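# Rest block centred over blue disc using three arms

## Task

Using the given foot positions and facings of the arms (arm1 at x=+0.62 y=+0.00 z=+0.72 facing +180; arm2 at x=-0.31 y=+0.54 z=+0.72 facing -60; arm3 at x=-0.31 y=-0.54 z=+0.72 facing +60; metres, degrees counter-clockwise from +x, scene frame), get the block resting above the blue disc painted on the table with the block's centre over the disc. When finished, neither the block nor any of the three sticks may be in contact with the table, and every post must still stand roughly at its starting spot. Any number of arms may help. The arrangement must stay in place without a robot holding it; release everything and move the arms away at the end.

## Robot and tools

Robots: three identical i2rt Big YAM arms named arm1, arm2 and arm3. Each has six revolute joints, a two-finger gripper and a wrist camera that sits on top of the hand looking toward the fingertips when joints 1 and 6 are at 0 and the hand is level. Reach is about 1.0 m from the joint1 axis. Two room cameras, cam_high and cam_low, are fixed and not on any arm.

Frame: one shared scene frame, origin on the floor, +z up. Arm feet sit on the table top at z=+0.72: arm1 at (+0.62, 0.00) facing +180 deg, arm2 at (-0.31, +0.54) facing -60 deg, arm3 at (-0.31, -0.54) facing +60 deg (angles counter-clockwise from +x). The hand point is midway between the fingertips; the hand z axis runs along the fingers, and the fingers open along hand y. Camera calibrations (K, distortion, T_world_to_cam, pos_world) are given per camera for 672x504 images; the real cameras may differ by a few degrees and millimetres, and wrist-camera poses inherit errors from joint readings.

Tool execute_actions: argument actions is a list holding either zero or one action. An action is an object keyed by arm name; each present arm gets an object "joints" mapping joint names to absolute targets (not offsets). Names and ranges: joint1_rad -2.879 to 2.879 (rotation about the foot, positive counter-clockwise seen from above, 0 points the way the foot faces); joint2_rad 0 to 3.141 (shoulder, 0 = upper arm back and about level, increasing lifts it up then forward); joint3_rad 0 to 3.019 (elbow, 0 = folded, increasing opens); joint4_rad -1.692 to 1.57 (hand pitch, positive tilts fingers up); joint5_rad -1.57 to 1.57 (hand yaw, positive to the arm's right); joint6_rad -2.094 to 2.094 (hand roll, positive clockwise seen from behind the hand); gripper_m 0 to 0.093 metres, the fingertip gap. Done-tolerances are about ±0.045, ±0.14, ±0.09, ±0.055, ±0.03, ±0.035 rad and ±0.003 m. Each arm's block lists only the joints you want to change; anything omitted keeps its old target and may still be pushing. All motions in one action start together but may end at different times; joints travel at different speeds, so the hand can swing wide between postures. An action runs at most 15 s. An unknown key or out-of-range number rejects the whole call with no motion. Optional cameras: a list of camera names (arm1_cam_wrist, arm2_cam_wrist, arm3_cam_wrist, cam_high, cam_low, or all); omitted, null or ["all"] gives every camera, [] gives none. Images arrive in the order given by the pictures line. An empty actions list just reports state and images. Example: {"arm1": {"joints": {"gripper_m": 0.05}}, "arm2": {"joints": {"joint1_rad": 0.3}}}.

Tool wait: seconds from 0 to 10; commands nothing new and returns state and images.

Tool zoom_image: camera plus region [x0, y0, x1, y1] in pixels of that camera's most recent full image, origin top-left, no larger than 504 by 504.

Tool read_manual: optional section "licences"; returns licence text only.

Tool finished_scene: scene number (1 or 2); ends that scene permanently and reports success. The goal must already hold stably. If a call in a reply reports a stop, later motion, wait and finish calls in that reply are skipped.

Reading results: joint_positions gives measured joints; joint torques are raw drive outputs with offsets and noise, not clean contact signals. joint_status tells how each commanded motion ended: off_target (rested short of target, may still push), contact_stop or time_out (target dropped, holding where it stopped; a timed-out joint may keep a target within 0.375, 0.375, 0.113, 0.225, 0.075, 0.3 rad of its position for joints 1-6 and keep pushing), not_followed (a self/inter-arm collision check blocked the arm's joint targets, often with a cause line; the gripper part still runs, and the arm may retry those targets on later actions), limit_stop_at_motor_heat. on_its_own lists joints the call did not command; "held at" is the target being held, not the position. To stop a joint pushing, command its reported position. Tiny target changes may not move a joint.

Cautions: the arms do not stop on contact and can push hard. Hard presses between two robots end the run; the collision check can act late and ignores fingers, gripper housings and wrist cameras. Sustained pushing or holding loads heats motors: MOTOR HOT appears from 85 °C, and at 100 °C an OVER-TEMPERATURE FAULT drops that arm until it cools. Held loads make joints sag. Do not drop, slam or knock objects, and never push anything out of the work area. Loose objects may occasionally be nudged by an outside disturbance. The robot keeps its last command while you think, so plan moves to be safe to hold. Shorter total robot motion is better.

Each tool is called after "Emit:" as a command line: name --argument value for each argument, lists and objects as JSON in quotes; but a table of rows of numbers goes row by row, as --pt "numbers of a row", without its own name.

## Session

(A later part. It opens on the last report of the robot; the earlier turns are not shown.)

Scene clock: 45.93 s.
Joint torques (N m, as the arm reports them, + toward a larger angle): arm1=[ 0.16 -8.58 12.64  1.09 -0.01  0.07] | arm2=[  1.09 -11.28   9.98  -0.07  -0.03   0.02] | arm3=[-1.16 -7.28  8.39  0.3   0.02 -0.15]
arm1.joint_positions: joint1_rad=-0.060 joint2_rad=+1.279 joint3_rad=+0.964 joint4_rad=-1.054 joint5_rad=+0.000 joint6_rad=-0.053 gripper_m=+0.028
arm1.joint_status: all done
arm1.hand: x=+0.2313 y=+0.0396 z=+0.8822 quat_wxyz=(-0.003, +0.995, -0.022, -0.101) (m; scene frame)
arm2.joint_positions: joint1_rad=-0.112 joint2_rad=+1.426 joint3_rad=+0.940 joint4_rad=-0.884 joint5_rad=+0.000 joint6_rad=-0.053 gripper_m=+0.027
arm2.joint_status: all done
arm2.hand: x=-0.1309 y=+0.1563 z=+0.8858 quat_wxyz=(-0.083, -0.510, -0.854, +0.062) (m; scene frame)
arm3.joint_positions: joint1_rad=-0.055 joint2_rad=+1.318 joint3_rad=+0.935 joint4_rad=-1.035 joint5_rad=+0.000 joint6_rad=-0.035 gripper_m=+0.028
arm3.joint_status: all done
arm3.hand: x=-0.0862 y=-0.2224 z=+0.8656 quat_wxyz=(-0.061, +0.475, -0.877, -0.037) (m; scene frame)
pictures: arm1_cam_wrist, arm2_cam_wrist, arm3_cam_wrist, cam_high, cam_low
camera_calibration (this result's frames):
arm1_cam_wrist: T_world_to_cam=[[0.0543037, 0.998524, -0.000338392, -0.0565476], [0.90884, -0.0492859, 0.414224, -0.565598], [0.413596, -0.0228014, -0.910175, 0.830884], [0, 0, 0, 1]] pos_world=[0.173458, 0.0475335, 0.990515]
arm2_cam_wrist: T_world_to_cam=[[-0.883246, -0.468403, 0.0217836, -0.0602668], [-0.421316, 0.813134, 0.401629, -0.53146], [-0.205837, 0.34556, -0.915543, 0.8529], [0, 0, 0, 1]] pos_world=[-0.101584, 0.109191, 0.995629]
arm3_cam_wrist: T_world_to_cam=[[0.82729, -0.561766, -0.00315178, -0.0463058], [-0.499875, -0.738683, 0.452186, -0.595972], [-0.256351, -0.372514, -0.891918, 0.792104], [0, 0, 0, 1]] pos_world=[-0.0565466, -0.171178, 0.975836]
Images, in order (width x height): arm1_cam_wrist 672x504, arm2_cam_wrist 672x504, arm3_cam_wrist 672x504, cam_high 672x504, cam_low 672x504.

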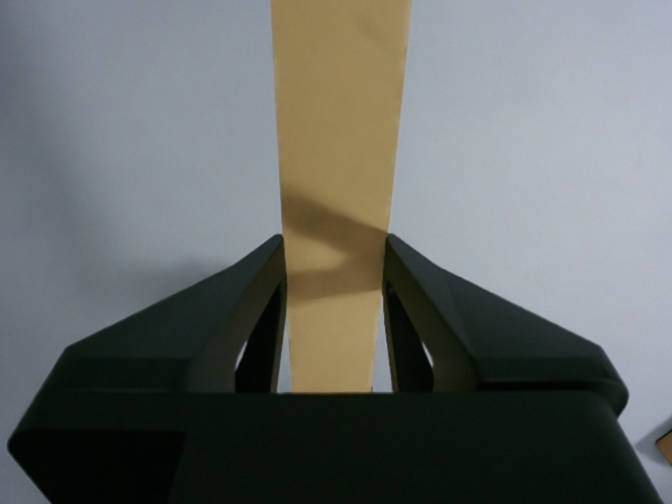

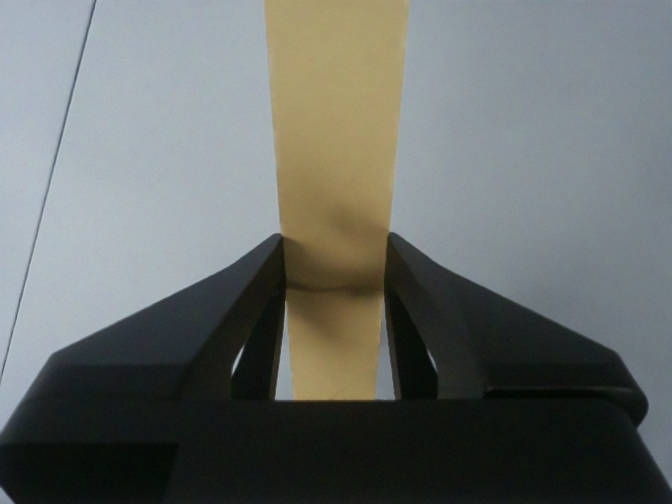

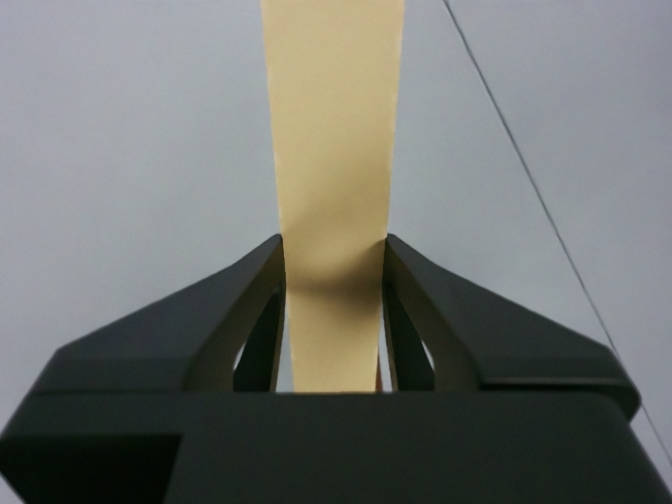

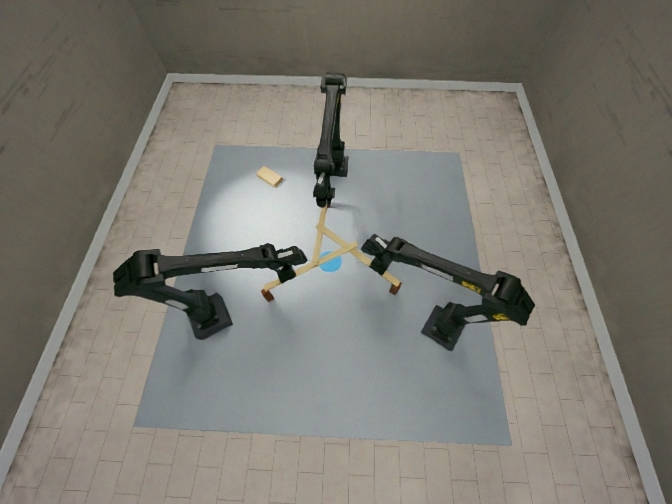

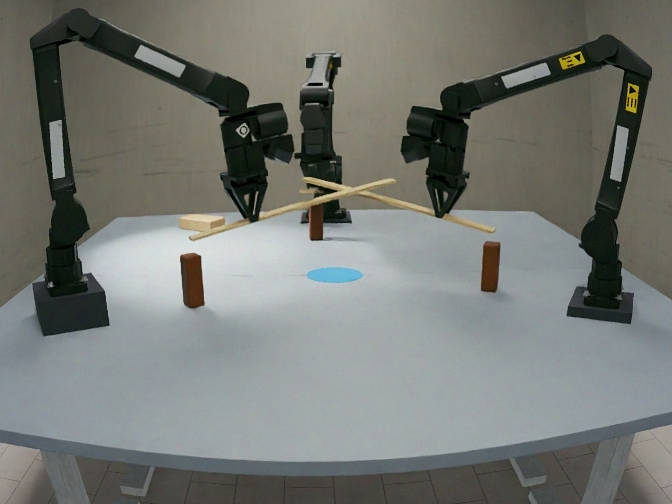

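Emit:
execute_actions --actions '[{"arm1": {"joints": {"joint2_rad": 1.345, "joint3_rad": 1.03, "joint4_rad": -1.032, "joint6_rad": -0.092}}, "arm2": {"joints": {"joint2_rad": 1.483, "joint4_rad": -0.862, "joint6_rad": -0.085}}, "arm3": {"joints": {"joint1_rad": -0.073, "joint2_rad": 1.355}}}]'

Scene clock: 52.77 s.
Joint torques (N m, as the arm reports them, + toward a larger angle): arm1=[ 0.21 -9.01 15.21  1.35 -0.01 -0.13] | arm2=[  1.12 -12.42   9.48   0.83   0.    -0.17] | arm3=[-1.15 -7.21  8.24  0.32  0.02 -0.13]
arm1.joint_positions: joint1_rad=-0.060 joint2_rad=+1.339 joint3_rad=+0.983 joint4_rad=-1.049 joint5_rad=+0.000 joint6_rad=-0.082 gripper_m=+0.028
arm1.joint_status: all done
arm1.hand: x=+0.2225 y=+0.0404 z=+0.8675 quat_wxyz=(-0.003, +0.997, -0.008, -0.083) (m; scene frame)
arm2.joint_positions: joint1_rad=-0.112 joint2_rad=+1.485 joint3_rad=+0.940 joint4_rad=-0.877 joint5_rad=+0.000 joint6_rad=-0.075 gripper_m=+0.027
arm2.joint_status: all done
arm2.hand: x=-0.1316 y=+0.1572 z=+0.8623 quat_wxyz=(-0.060, -0.502, -0.861, +0.048) (m; scene frame)
arm3.joint_positions: joint1_rad=-0.066 joint2_rad=+1.348 joint3_rad=+0.935 joint4_rad=-1.035 joint5_rad=+0.000 joint6_rad=-0.035 gripper_m=+0.028
arm3.joint_status: all done
arm3.hand: x=-0.0832 y=-0.2250 z=+0.8544 quat_wxyz=(-0.047, +0.471, -0.881, -0.030) (m; scene frame)
pictures: arm1_cam_wrist, arm2_cam_wrist, arm3_cam_wrist, cam_high, cam_low
camera_calibration (this result's frames):
arm1_cam_wrist: T_world_to_cam=[[0.0262171, 0.999653, 0.00274364, -0.0532801], [0.894067, -0.0246755, 0.447253, -0.577793], [0.447165, -0.00927269, -0.894403, 0.799479], [0, 0, 0, 1]] pos_world=[0.160483, 0.0464175, 0.973622]
arm2_cam_wrist: T_world_to_cam=[[-0.872682, -0.487771, 0.0224815, -0.0560973], [-0.426869, 0.784457, 0.4499, -0.560877], [-0.237084, 0.383023, -0.892796, 0.801366], [0, 0, 0, 1]] pos_world=[-0.0983853, 0.10568, 0.969056]
arm3_cam_wrist: T_world_to_cam=[[0.821385, -0.570363, -0.00356088, -0.0523862], [-0.499076, -0.721719, 0.479629, -0.610859], [-0.276133, -0.392183, -0.877464, 0.763458], [0, 0, 0, 1]] pos_world=[-0.0510206, -0.171333, 0.962707]
Images, in order (width x height): arm1_cam_wrist 672x504, arm2_cam_wrist 672x504, arm3_cam_wrist 672x504, cam_high 672x504, cam_low 672x504.

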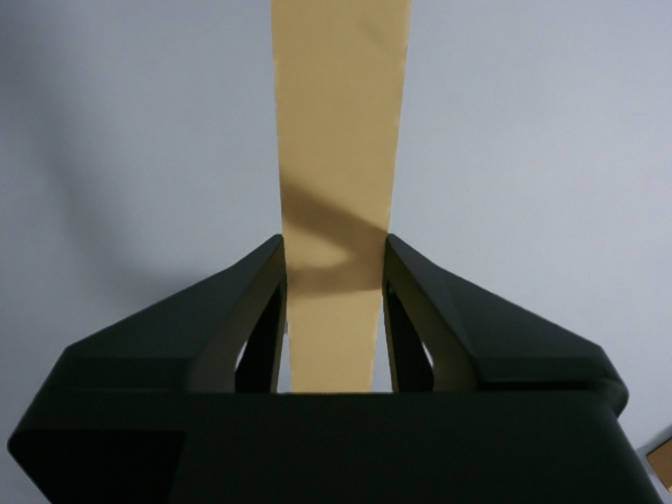

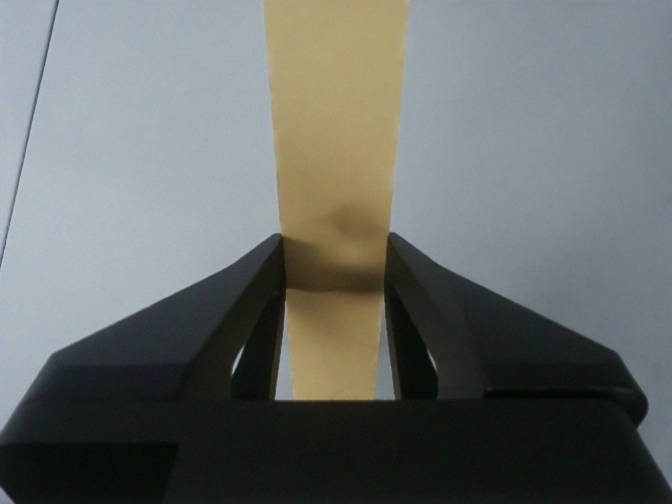

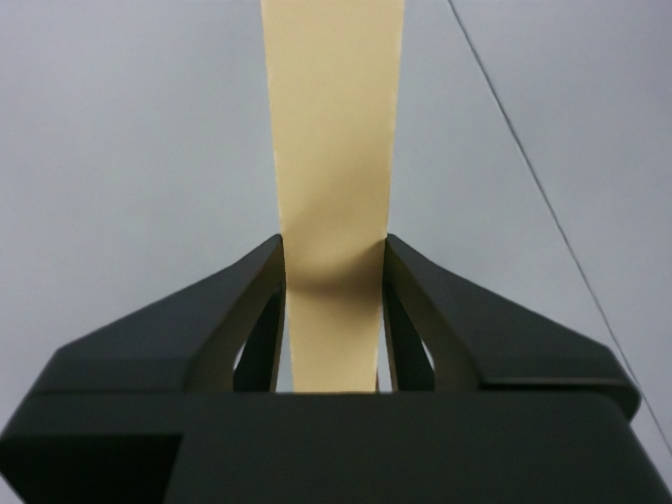

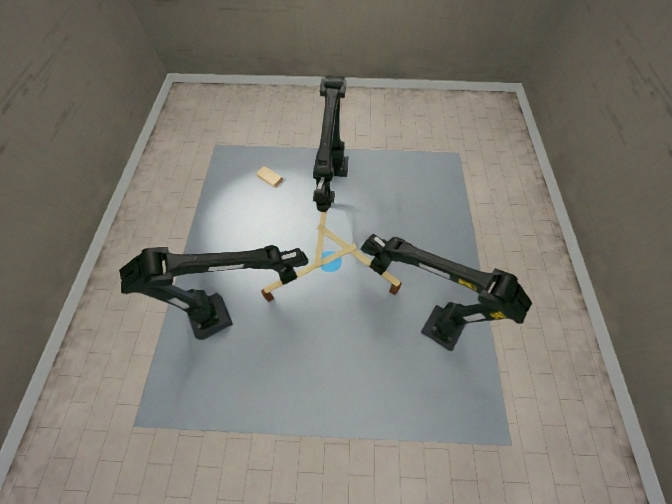

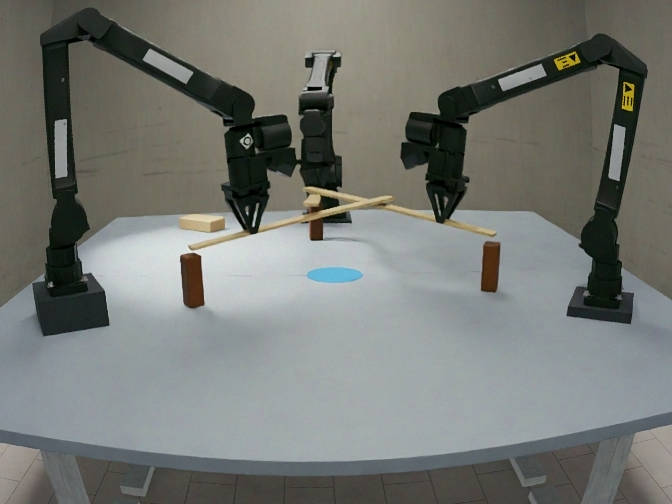

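Emit:
zoom_image --camera "cam_high" --region '[295, 200, 375, 280]'

Emit:
zoom_image --camera "cam_low" --region '[290, 175, 410, 235]'

Emit:
zoom_image --camera "cam_low" --region '[172, 222, 242, 272]'

Emit:
zoom_image --camera "cam_low" --region '[445, 210, 515, 260]'

Region (295, 200, 375, 280) of cam_high's 672x504 image, scaled by 6.300, with more detail than that image has.

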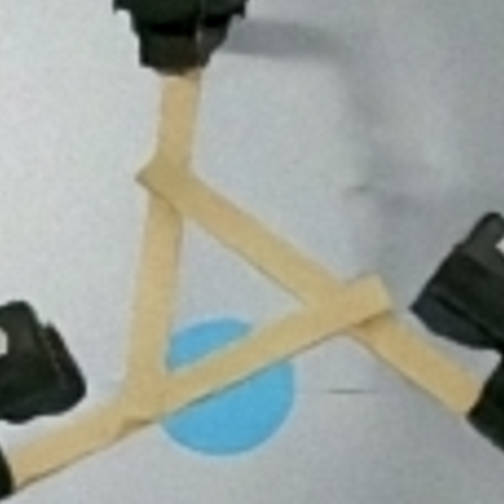

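Region (290, 175, 410, 235) of cam_low's 672x504 image, scaled by 4.200, with more detail than that image has.

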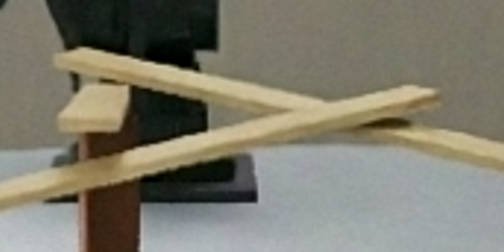

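Region (172, 222, 242, 272) of cam_low's 672x504 image, scaled by 7.200, with more detail than that image has; it fills the top 360 rows of this view, and the rest is white.

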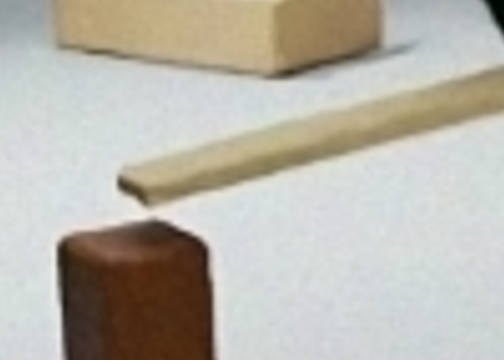

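Region (445, 210, 515, 260) of cam_low's 672x504 image, scaled by 7.200, with more detail than that image has; it fills the top 360 rows of this view, and the rest is white.

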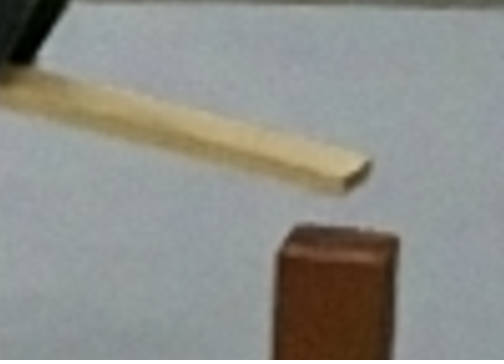

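Emit:
zoom_image --camera "cam_low" --region '[296, 182, 336, 216]'

Emit:
zoom_image --camera "cam_low" --region '[355, 185, 405, 220]'

Region (296, 182, 336, 216) of cam_low's 672x504 image, scaled by 12.600, with more detail than that image has; it fills the top 428 rows of this view, and the rest is white.

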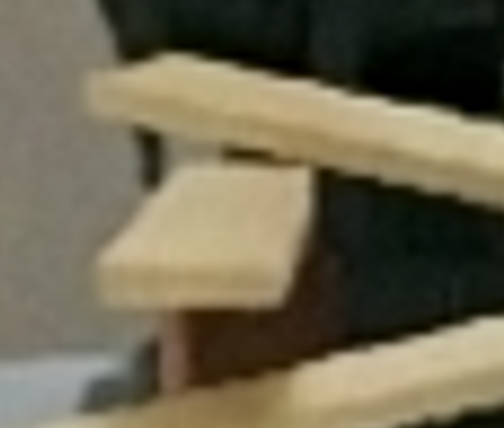

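Region (355, 185, 405, 220) of cam_low's 672x504 image, scaled by 10.080, with more detail than that image has; it fills the top 353 rows of this view, and the rest is white.

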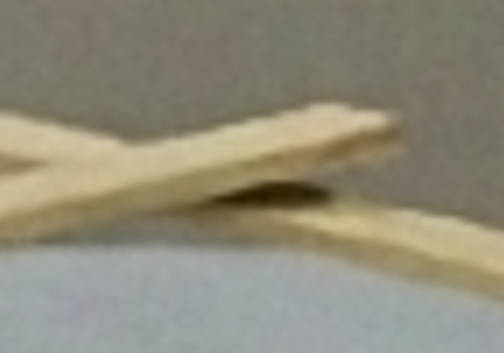

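Emit:
execute_actions --actions '[{"arm1": {"joints": {"joint2_rad": 1.399, "joint3_rad": 1.005}}, "arm2": {"joints": {"joint2_rad": 1.529}}, "arm3": {"joints": {"joint2_rad": 1.414}}}]'

Scene clock: 55.10 s.
Joint torques (N m, as the arm reports them, + toward a larger angle): arm1=[ 0.15 -9.39 12.38  1.28  0.   -0.12] | arm2=[  1.14 -13.01   9.37   0.87  -0.04  -0.21] | arm3=[-1.01 -8.13  7.98  0.15  0.03 -0.15]
arm1.joint_positions: joint1_rad=-0.060 joint2_rad=+1.391 joint3_rad=+0.983 joint4_rad=-1.049 joint5_rad=+0.000 joint6_rad=-0.083 gripper_m=+0.028
arm1.joint_status: all done
arm1.hand: x=+0.2225 y=+0.0402 z=+0.8478 quat_wxyz=(-0.001, +0.998, -0.007, -0.057) (m; scene frame)
arm2.joint_positions: joint1_rad=-0.112 joint2_rad=+1.529 joint3_rad=+0.940 joint4_rad=-0.877 joint5_rad=+0.000 joint6_rad=-0.076 gripper_m=+0.027
arm2.joint_status: all done
arm2.hand: x=-0.1329 y=+0.1596 z=+0.8451 quat_wxyz=(-0.043, -0.503, -0.863, +0.035) (m; scene frame)
arm3.joint_positions: joint1_rad=-0.066 joint2_rad=+1.413 joint3_rad=+0.935 joint4_rad=-1.035 joint5_rad=+0.000 joint6_rad=-0.035 gripper_m=+0.028
arm3.joint_status: all done
arm3.hand: x=-0.0845 y=-0.2263 z=+0.8312 quat_wxyz=(-0.019, +0.471, -0.882, -0.015) (m; scene frame)
pictures: arm1_cam_wrist, arm2_cam_wrist, arm3_cam_wrist, cam_high, cam_low
camera_calibration (this result's frames):
arm1_cam_wrist: T_world_to_cam=[[0.0245928, 0.999697, -0.000852068, -0.0496458], [0.869636, -0.0209729, 0.493248, -0.602733], [0.493081, -0.0128714, -0.869888, 0.750942], [0, 0, 0, 1]] pos_world=[0.155104, 0.0466554, 0.95049]
arm2_cam_wrist: T_world_to_cam=[[-0.871944, -0.489216, 0.0195404, -0.0528686], [-0.418772, 0.765878, 0.487914, -0.583637], [-0.253661, 0.417251, -0.872673, 0.760063], [0, 0, 0, 1]] pos_world=[-0.097711, 0.103994, 0.949084]
arm3_cam_wrist: T_world_to_cam=[[0.821648, -0.569977, -0.00467897, -0.0511338], [-0.479555, -0.695692, 0.534827, -0.639708], [-0.308094, -0.437195, -0.844949, 0.70233], [0, 0, 0, 1]] pos_world=[-0.0483775, -0.167129, 0.935327]
Images, in order (width x height): arm1_cam_wrist 672x504, arm2_cam_wrist 672x504, arm3_cam_wrist 672x504, cam_high 672x504, cam_low 672x504.

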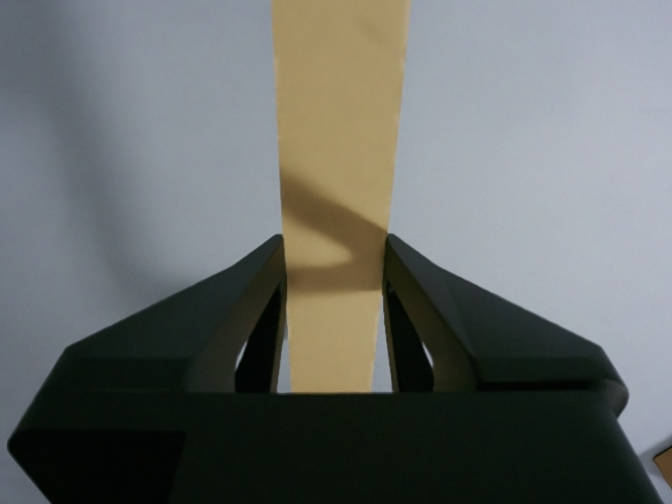

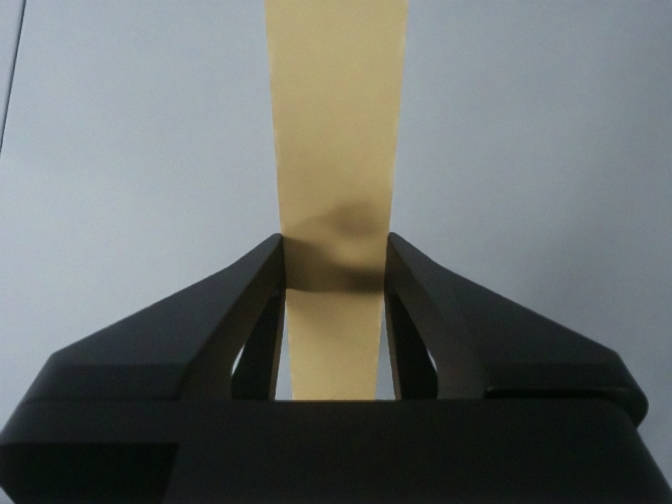

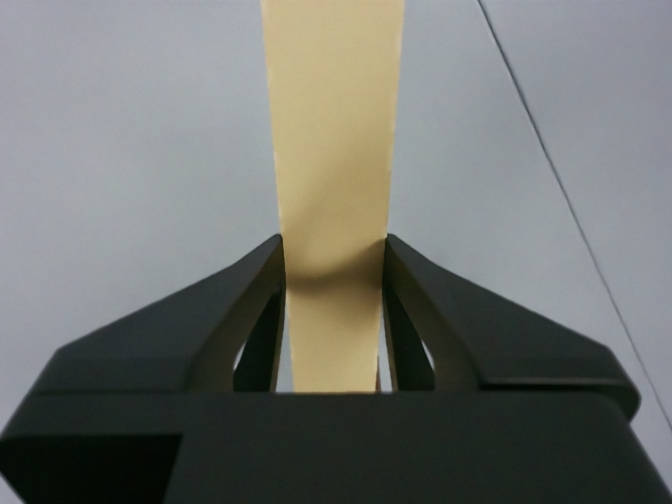

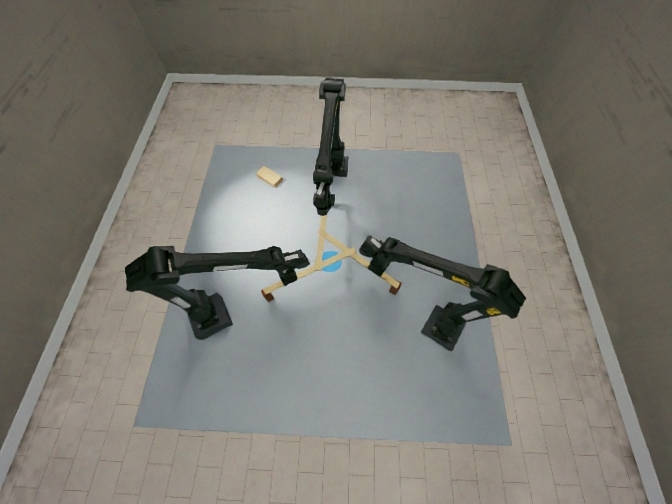

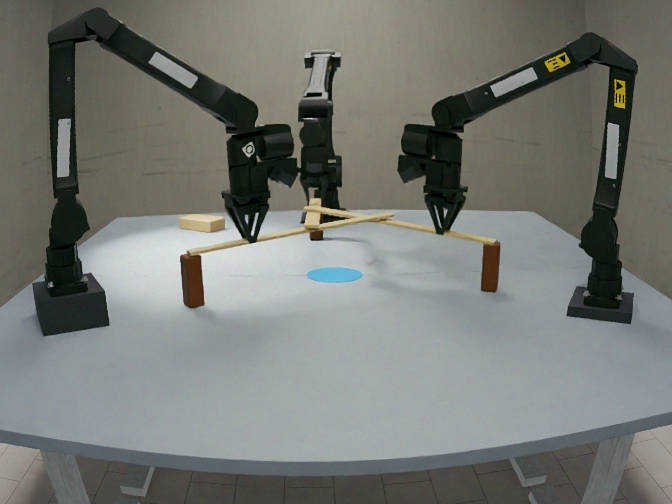

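Emit:
zoom_image --camera "cam_low" --region '[290, 190, 410, 250]'

Emit:
zoom_image --camera "cam_low" --region '[172, 222, 242, 272]'

Emit:
zoom_image --camera "cam_low" --region '[445, 210, 515, 260]'

Emit:
zoom_image --camera "cam_high" --region '[250, 185, 410, 310]'

Region (290, 190, 410, 250) of cam_low's 672x504 image, scaled by 4.200, with more detail than that image has.

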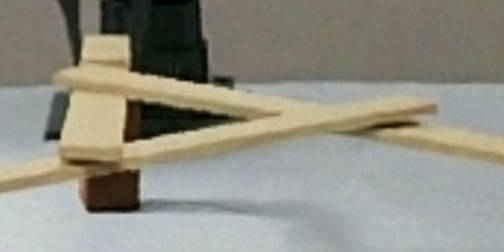

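Region (172, 222, 242, 272) of cam_low's 672x504 image, scaled by 7.200, with more detail than that image has; it fills the top 360 rows of this view, and the rest is white.

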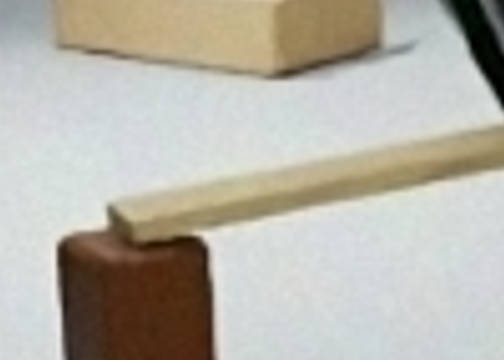

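Region (445, 210, 515, 260) of cam_low's 672x504 image, scaled by 7.200, with more detail than that image has; it fills the top 360 rows of this view, and the rest is white.

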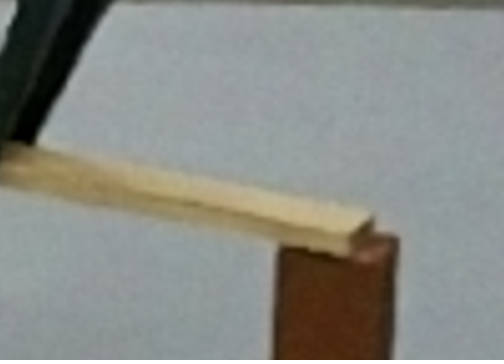

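Region (250, 185, 410, 310) of cam_high's 672x504 image, scaled by 3.150, with more detail than that image has; it fills the top 394 rows of this view, and the rest is white.

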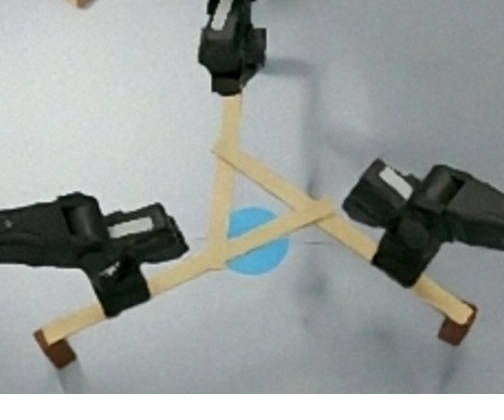

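Emit:
execute_actions --actions '[{"arm1": {"joints": {"gripper_m": 0.05}}, "arm2": {"joints": {"gripper_m": 0.05}}, "arm3": {"joints": {"gripper_m": 0.05}}}]'

Scene clock: 56.13 s.
Joint torques (N m, as the arm reports them, + toward a larger angle): arm1=[ 0.11 -9.18 12.37  1.24  0.   -0.12] | arm2=[  1.13 -12.83   9.35   0.71  -0.02  -0.17] | arm3=[-0.78 -8.15  7.89  0.26  0.02 -0.16]
arm1.joint_positions: joint1_rad=-0.060 joint2_rad=+1.391 joint3_rad=+0.983 joint4_rad=-1.048 joint5_rad=+0.000 joint6_rad=-0.083 gripper_m=+0.050
arm1.joint_status: all done
arm1.hand: x=+0.2225 y=+0.0402 z=+0.8478 quat_wxyz=(-0.001, +0.998, -0.007, -0.057) (m; scene frame)
arm2.joint_positions: joint1_rad=-0.112 joint2_rad=+1.529 joint3_rad=+0.940 joint4_rad=-0.876 joint5_rad=+0.000 joint6_rad=-0.076 gripper_m=+0.050
arm2.joint_status: all done
arm2.hand: x=-0.1327 y=+0.1593 z=+0.8451 quat_wxyz=(-0.043, -0.503, -0.863, +0.036) (m; scene frame)
arm3.joint_positions: joint1_rad=-0.066 joint2_rad=+1.413 joint3_rad=+0.935 joint4_rad=-1.035 joint5_rad=+0.000 joint6_rad=-0.035 gripper_m=+0.050
arm3.joint_status: all done
arm3.hand: x=-0.0845 y=-0.2263 z=+0.8312 quat_wxyz=(-0.019, +0.471, -0.882, -0.015) (m; scene frame)
pictures: arm1_cam_wrist, arm2_cam_wrist, arm3_cam_wrist, cam_high, cam_low
camera_calibration (this result's frames):
arm1_cam_wrist: T_world_to_cam=[[0.0245957, 0.999697, -0.000824356, -0.0496768], [0.869823, -0.020994, 0.492917, -0.602417], [0.492751, -0.0128407, -0.870076, 0.751228], [0, 0, 0, 1]] pos_world=[0.15505, 0.0466609, 0.950527]
arm2_cam_wrist: T_world_to_cam=[[-0.871948, -0.489206, 0.0196234, -0.0529616], [-0.419018, 0.766378, 0.486917, -0.582678], [-0.253241, 0.416344, -0.873228, 0.760895], [0, 0, 0, 1]] pos_world=[-0.0976419, 0.103849, 0.94919]
arm3_cam_wrist: T_world_to_cam=[[0.821648, -0.569977, -0.00467897, -0.0511338], [-0.479555, -0.695692, 0.534827, -0.639708], [-0.308094, -0.437195, -0.844949, 0.70233], [0, 0, 0, 1]] pos_world=[-0.0483775, -0.167129, 0.935327]
Images, in order (width x height): arm1_cam_wrist 672x504, arm2_cam_wrist 672x504, arm3_cam_wrist 672x504, cam_high 672x504, cam_low 672x504.

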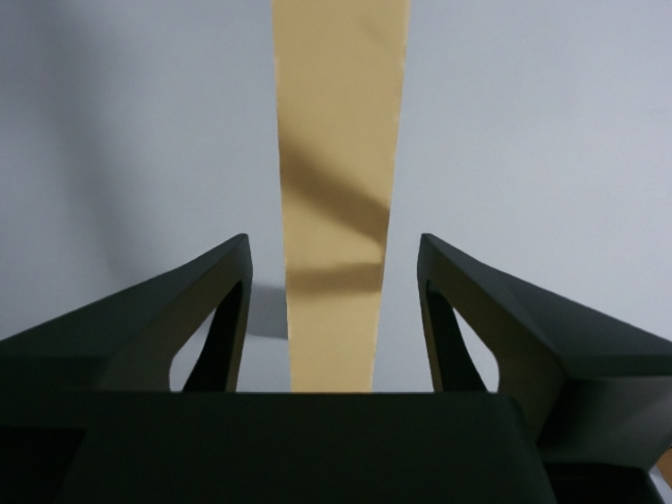

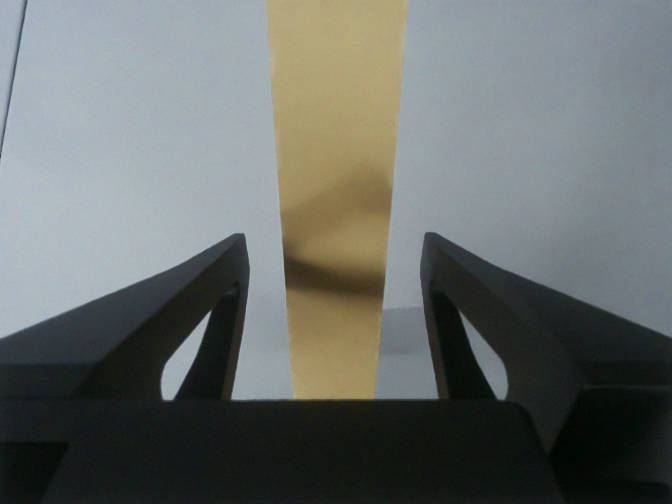

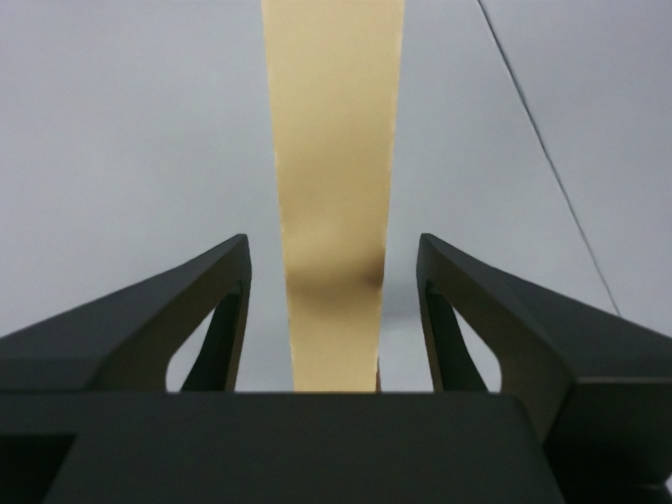

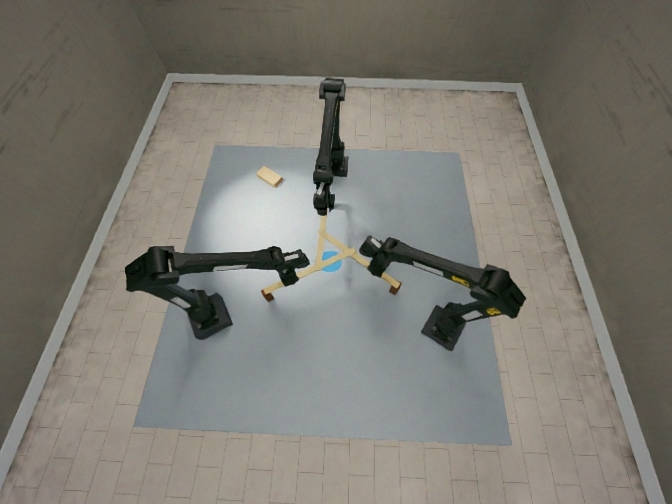

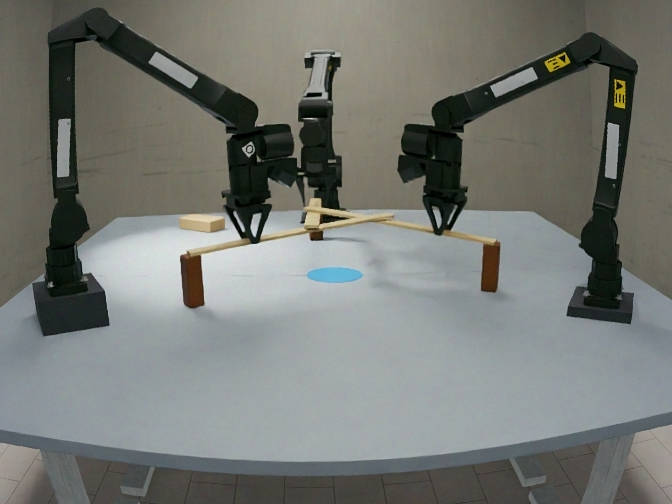

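Emit:
zoom_image --camera "cam_high" --region '[245, 155, 301, 197]'

Emit:
zoom_image --camera "cam_low" --region '[170, 205, 240, 240]'

Emit:
zoom_image --camera "cam_low" --region '[290, 190, 410, 250]'

Region (245, 155, 301, 197) of cam_high's 672x504 image, scaled by 9.000, with more detail than that image has; it fills the top 378 rows of this view, and the rest is white.

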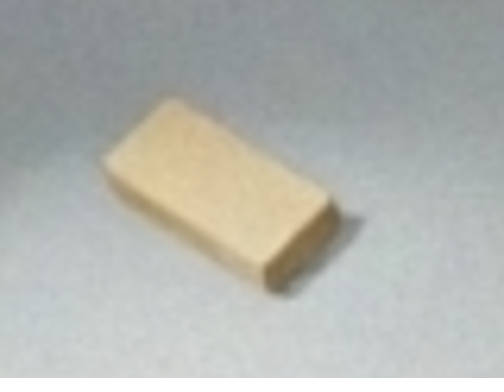

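Region (170, 205, 240, 240) of cam_low's 672x504 image, scaled by 7.200, with more detail than that image has.

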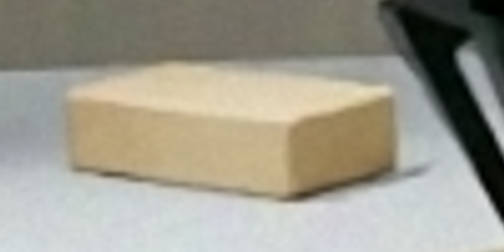

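Region (290, 190, 410, 250) of cam_low's 672x504 image, scaled by 4.200, with more detail than that image has.

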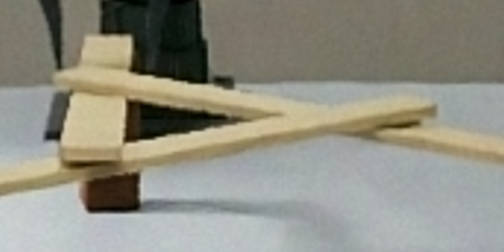

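Emit:
execute_actions --actions '[{"arm1": {"joints": {"joint1_rad": -1.252, "joint2_rad": 1.32, "joint4_rad": -0.93, "joint6_rad": 0.872, "gripper_m": 0.093}}, "arm2": {"joints": {"joint2_rad": 0.7}}, "arm3": {"joints": {"joint2_rad": 0.7}}}]'

Scene clock: 62.00 s.
Joint torques (N m, as the arm reports them, + toward a larger angle): arm1=[ 0.01 -8.94 12.96  1.37  0.07  0.07] | arm2=[ 1.11 -1.9  11.97  2.06 -0.05 -0.16] | arm3=[-1.25  0.25  9.41  1.22  0.   -0.16]
arm1.joint_positions: joint1_rad=-1.249 joint2_rad=+1.313 joint3_rad=+0.983 joint4_rad=-0.942 joint5_rad=+0.000 joint6_rad=+0.861 gripper_m=+0.093
arm1.joint_status: all done
arm1.hand: x=+0.5010 y=+0.4089 z=+0.8803 quat_wxyz=(-0.029, +0.472, -0.870, -0.142) (m; scene frame)
arm2.joint_positions: joint1_rad=-0.112 joint2_rad=+0.694 joint3_rad=+0.940 joint4_rad=-0.875 joint5_rad=+0.000 joint6_rad=-0.076 gripper_m=+0.050
arm2.joint_status: all done
arm2.hand: x=-0.1621 y=+0.2291 z=+1.1629 quat_wxyz=(-0.373, -0.446, -0.770, +0.263) (m; scene frame)
arm3.joint_positions: joint1_rad=-0.066 joint2_rad=+0.693 joint3_rad=+0.935 joint4_rad=-1.035 joint5_rad=+0.000 joint6_rad=-0.035 gripper_m=+0.050
arm3.joint_status: all done
arm3.hand: x=-0.1188 y=-0.2789 z=+1.0789 quat_wxyz=(-0.334, +0.435, -0.819, -0.169) (m; scene frame)
pictures: arm1_cam_wrist, arm2_cam_wrist, arm3_cam_wrist, cam_high, cam_low
camera_calibration (this result's frames):
arm1_cam_wrist: T_world_to_cam=[[0.823651, -0.522235, -0.221067, -0.00922503], [-0.404427, -0.814189, 0.416577, 0.17691], [-0.397541, -0.253708, -0.881813, 1.20188], [0, 0, 0, 1]] pos_world=[0.55694, 0.444146, 0.984093]
arm2_cam_wrist: T_world_to_cam=[[-0.884801, -0.460662, 0.0701228, -0.118001], [-0.457311, 0.8296, -0.32036, 0.114917], [0.089404, -0.315523, -0.944697, 1.3083], [0, 0, 0, 1]] pos_world=[-0.168823, 0.263107, 1.28104]
arm3_cam_wrist: T_world_to_cam=[[0.816587, -0.577198, 0.00530506, -0.065076], [-0.569578, -0.80723, -0.154792, -0.123039], [0.0936281, 0.12338, -0.987933, 1.23636], [0, 0, 0, 1]] pos_world=[-0.132698, -0.289424, 1.20274]
Images, in order (width x height): arm1_cam_wrist 672x504, arm2_cam_wrist 672x504, arm3_cam_wrist 672x504, cam_high 672x504, cam_low 672x504.

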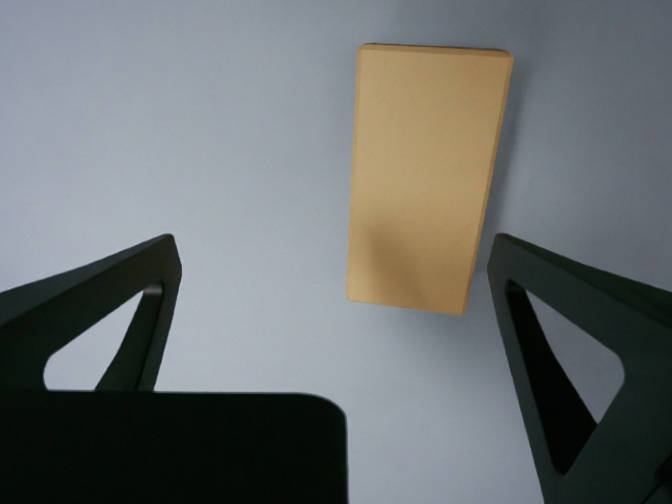

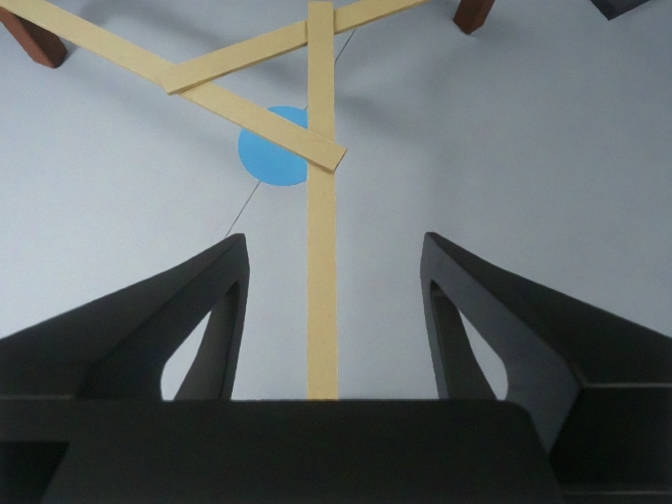

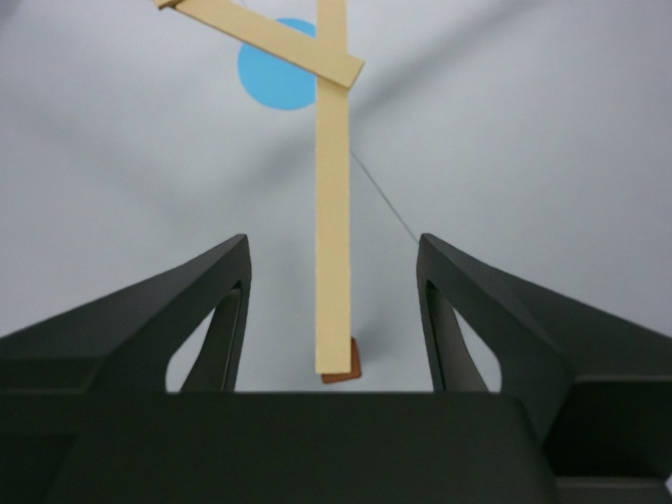

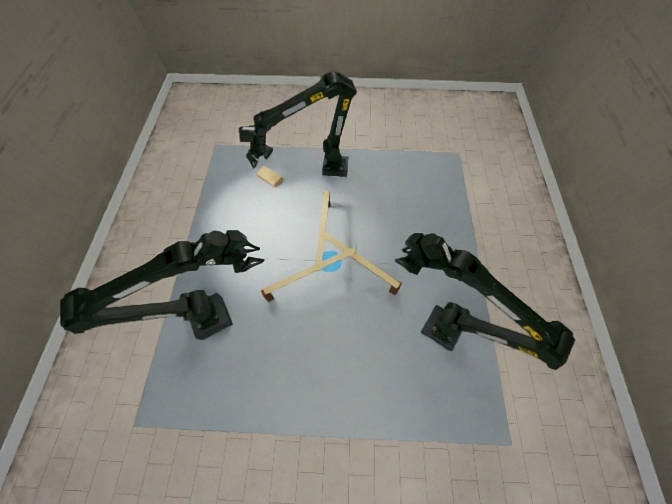

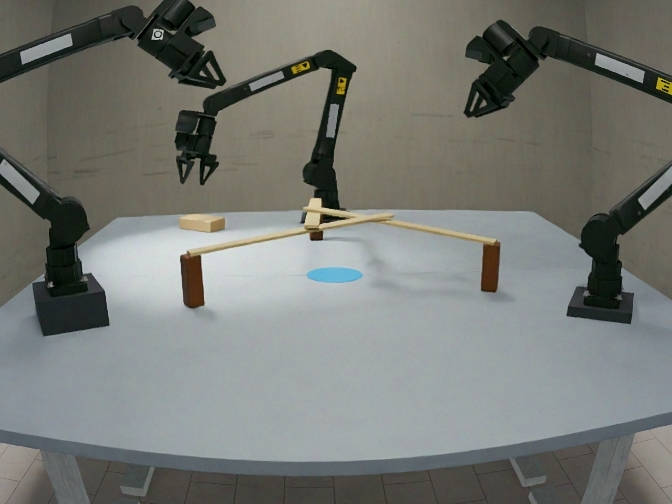

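Emit:
zoom_image --camera "arm1_cam_wrist" --region '[320, 30, 540, 330]'

Region (320, 30, 540, 330) of arm1_cam_wrist's 672x504 image, scaled by 1.680, with more detail than that image has; it fills the left 370 columns of this view, and the rest is white.

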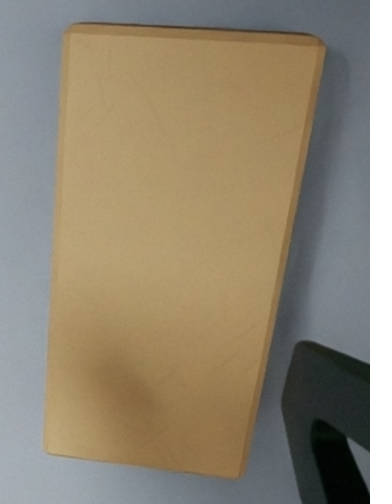

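Emit:
execute_actions --actions '[{"arm1": {"joints": {"joint2_rad": 1.579, "joint3_rad": 0.888, "joint4_rad": -0.824}}}]' --cameras '["arm1_cam_wrist", "cam_high", "cam_low"]'

Scene clock: 72.47 s.
Joint torques (N m, as the arm reports them, + toward a larger angle): arm1=[ -0.09 -11.63   8.35   0.84   0.12   0.07] | arm2=[ 0.58 -2.02 11.8   1.98 -0.02 -0.19] | arm3=[-1.13  0.05  9.46  1.29  0.03 -0.15]
arm1.joint_positions: joint1_rad=-1.250 joint2_rad=+1.582 joint3_rad=+0.887 joint4_rad=-0.835 joint5_rad=-0.002 joint6_rad=+0.864 gripper_m=+0.093
arm1.joint_status: all done
arm1.hand: x=+0.5089 y=+0.3815 z=+0.7435 quat_wxyz=(-0.001, +0.475, -0.880, -0.016) (m; scene frame)
arm2.joint_positions: joint1_rad=-0.112 joint2_rad=+0.694 joint3_rad=+0.940 joint4_rad=-0.875 joint5_rad=+0.000 joint6_rad=-0.076 gripper_m=+0.050
arm2.joint_status: not commanded
arm2.hand: x=-0.1621 y=+0.2291 z=+1.1629 quat_wxyz=(-0.373, -0.446, -0.770, +0.263) (m; scene frame)
arm3.joint_positions: joint1_rad=-0.066 joint2_rad=+0.693 joint3_rad=+0.935 joint4_rad=-1.035 joint5_rad=+0.000 joint6_rad=-0.035 gripper_m=+0.050
arm3.joint_status: not commanded
arm3.hand: x=-0.1188 y=-0.2789 z=+1.0789 quat_wxyz=(-0.334, +0.435, -0.819, -0.169) (m; scene frame)
pictures: arm1_cam_wrist, cam_high, cam_low
camera_calibration (this result's frames):
arm1_cam_wrist: T_world_to_cam=[[0.831145, -0.555383, -0.0273415, -0.195471], [-0.441609, -0.689162, 0.574489, 0.0686269], [-0.337904, -0.46541, -0.818055, 1.08036], [0, 0, 0, 1]] pos_world=[0.557829, 0.441544, 0.839024]
Images, in order (width x height): arm1_cam_wrist 672x504, cam_high 672x504, cam_low 672x504.

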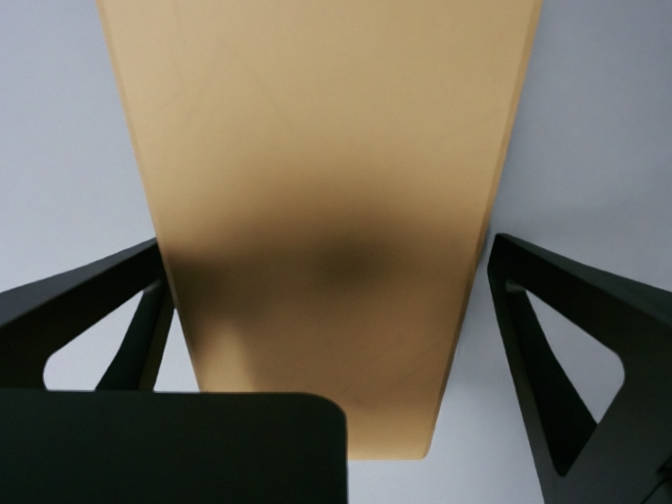

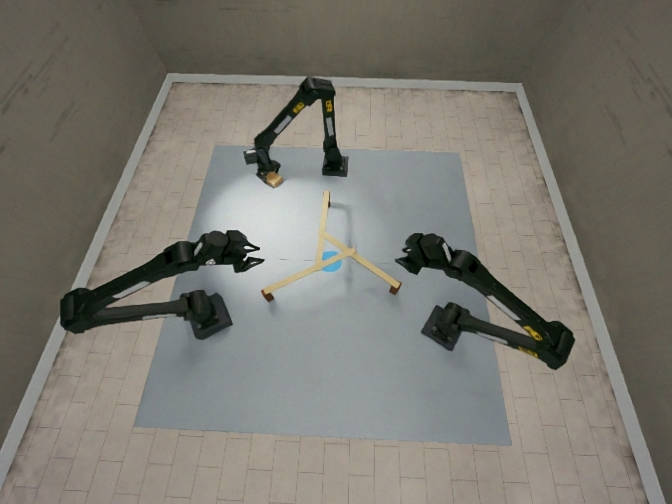

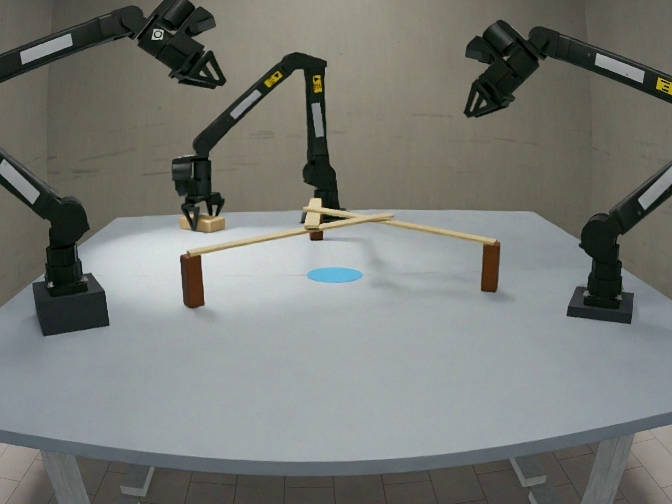

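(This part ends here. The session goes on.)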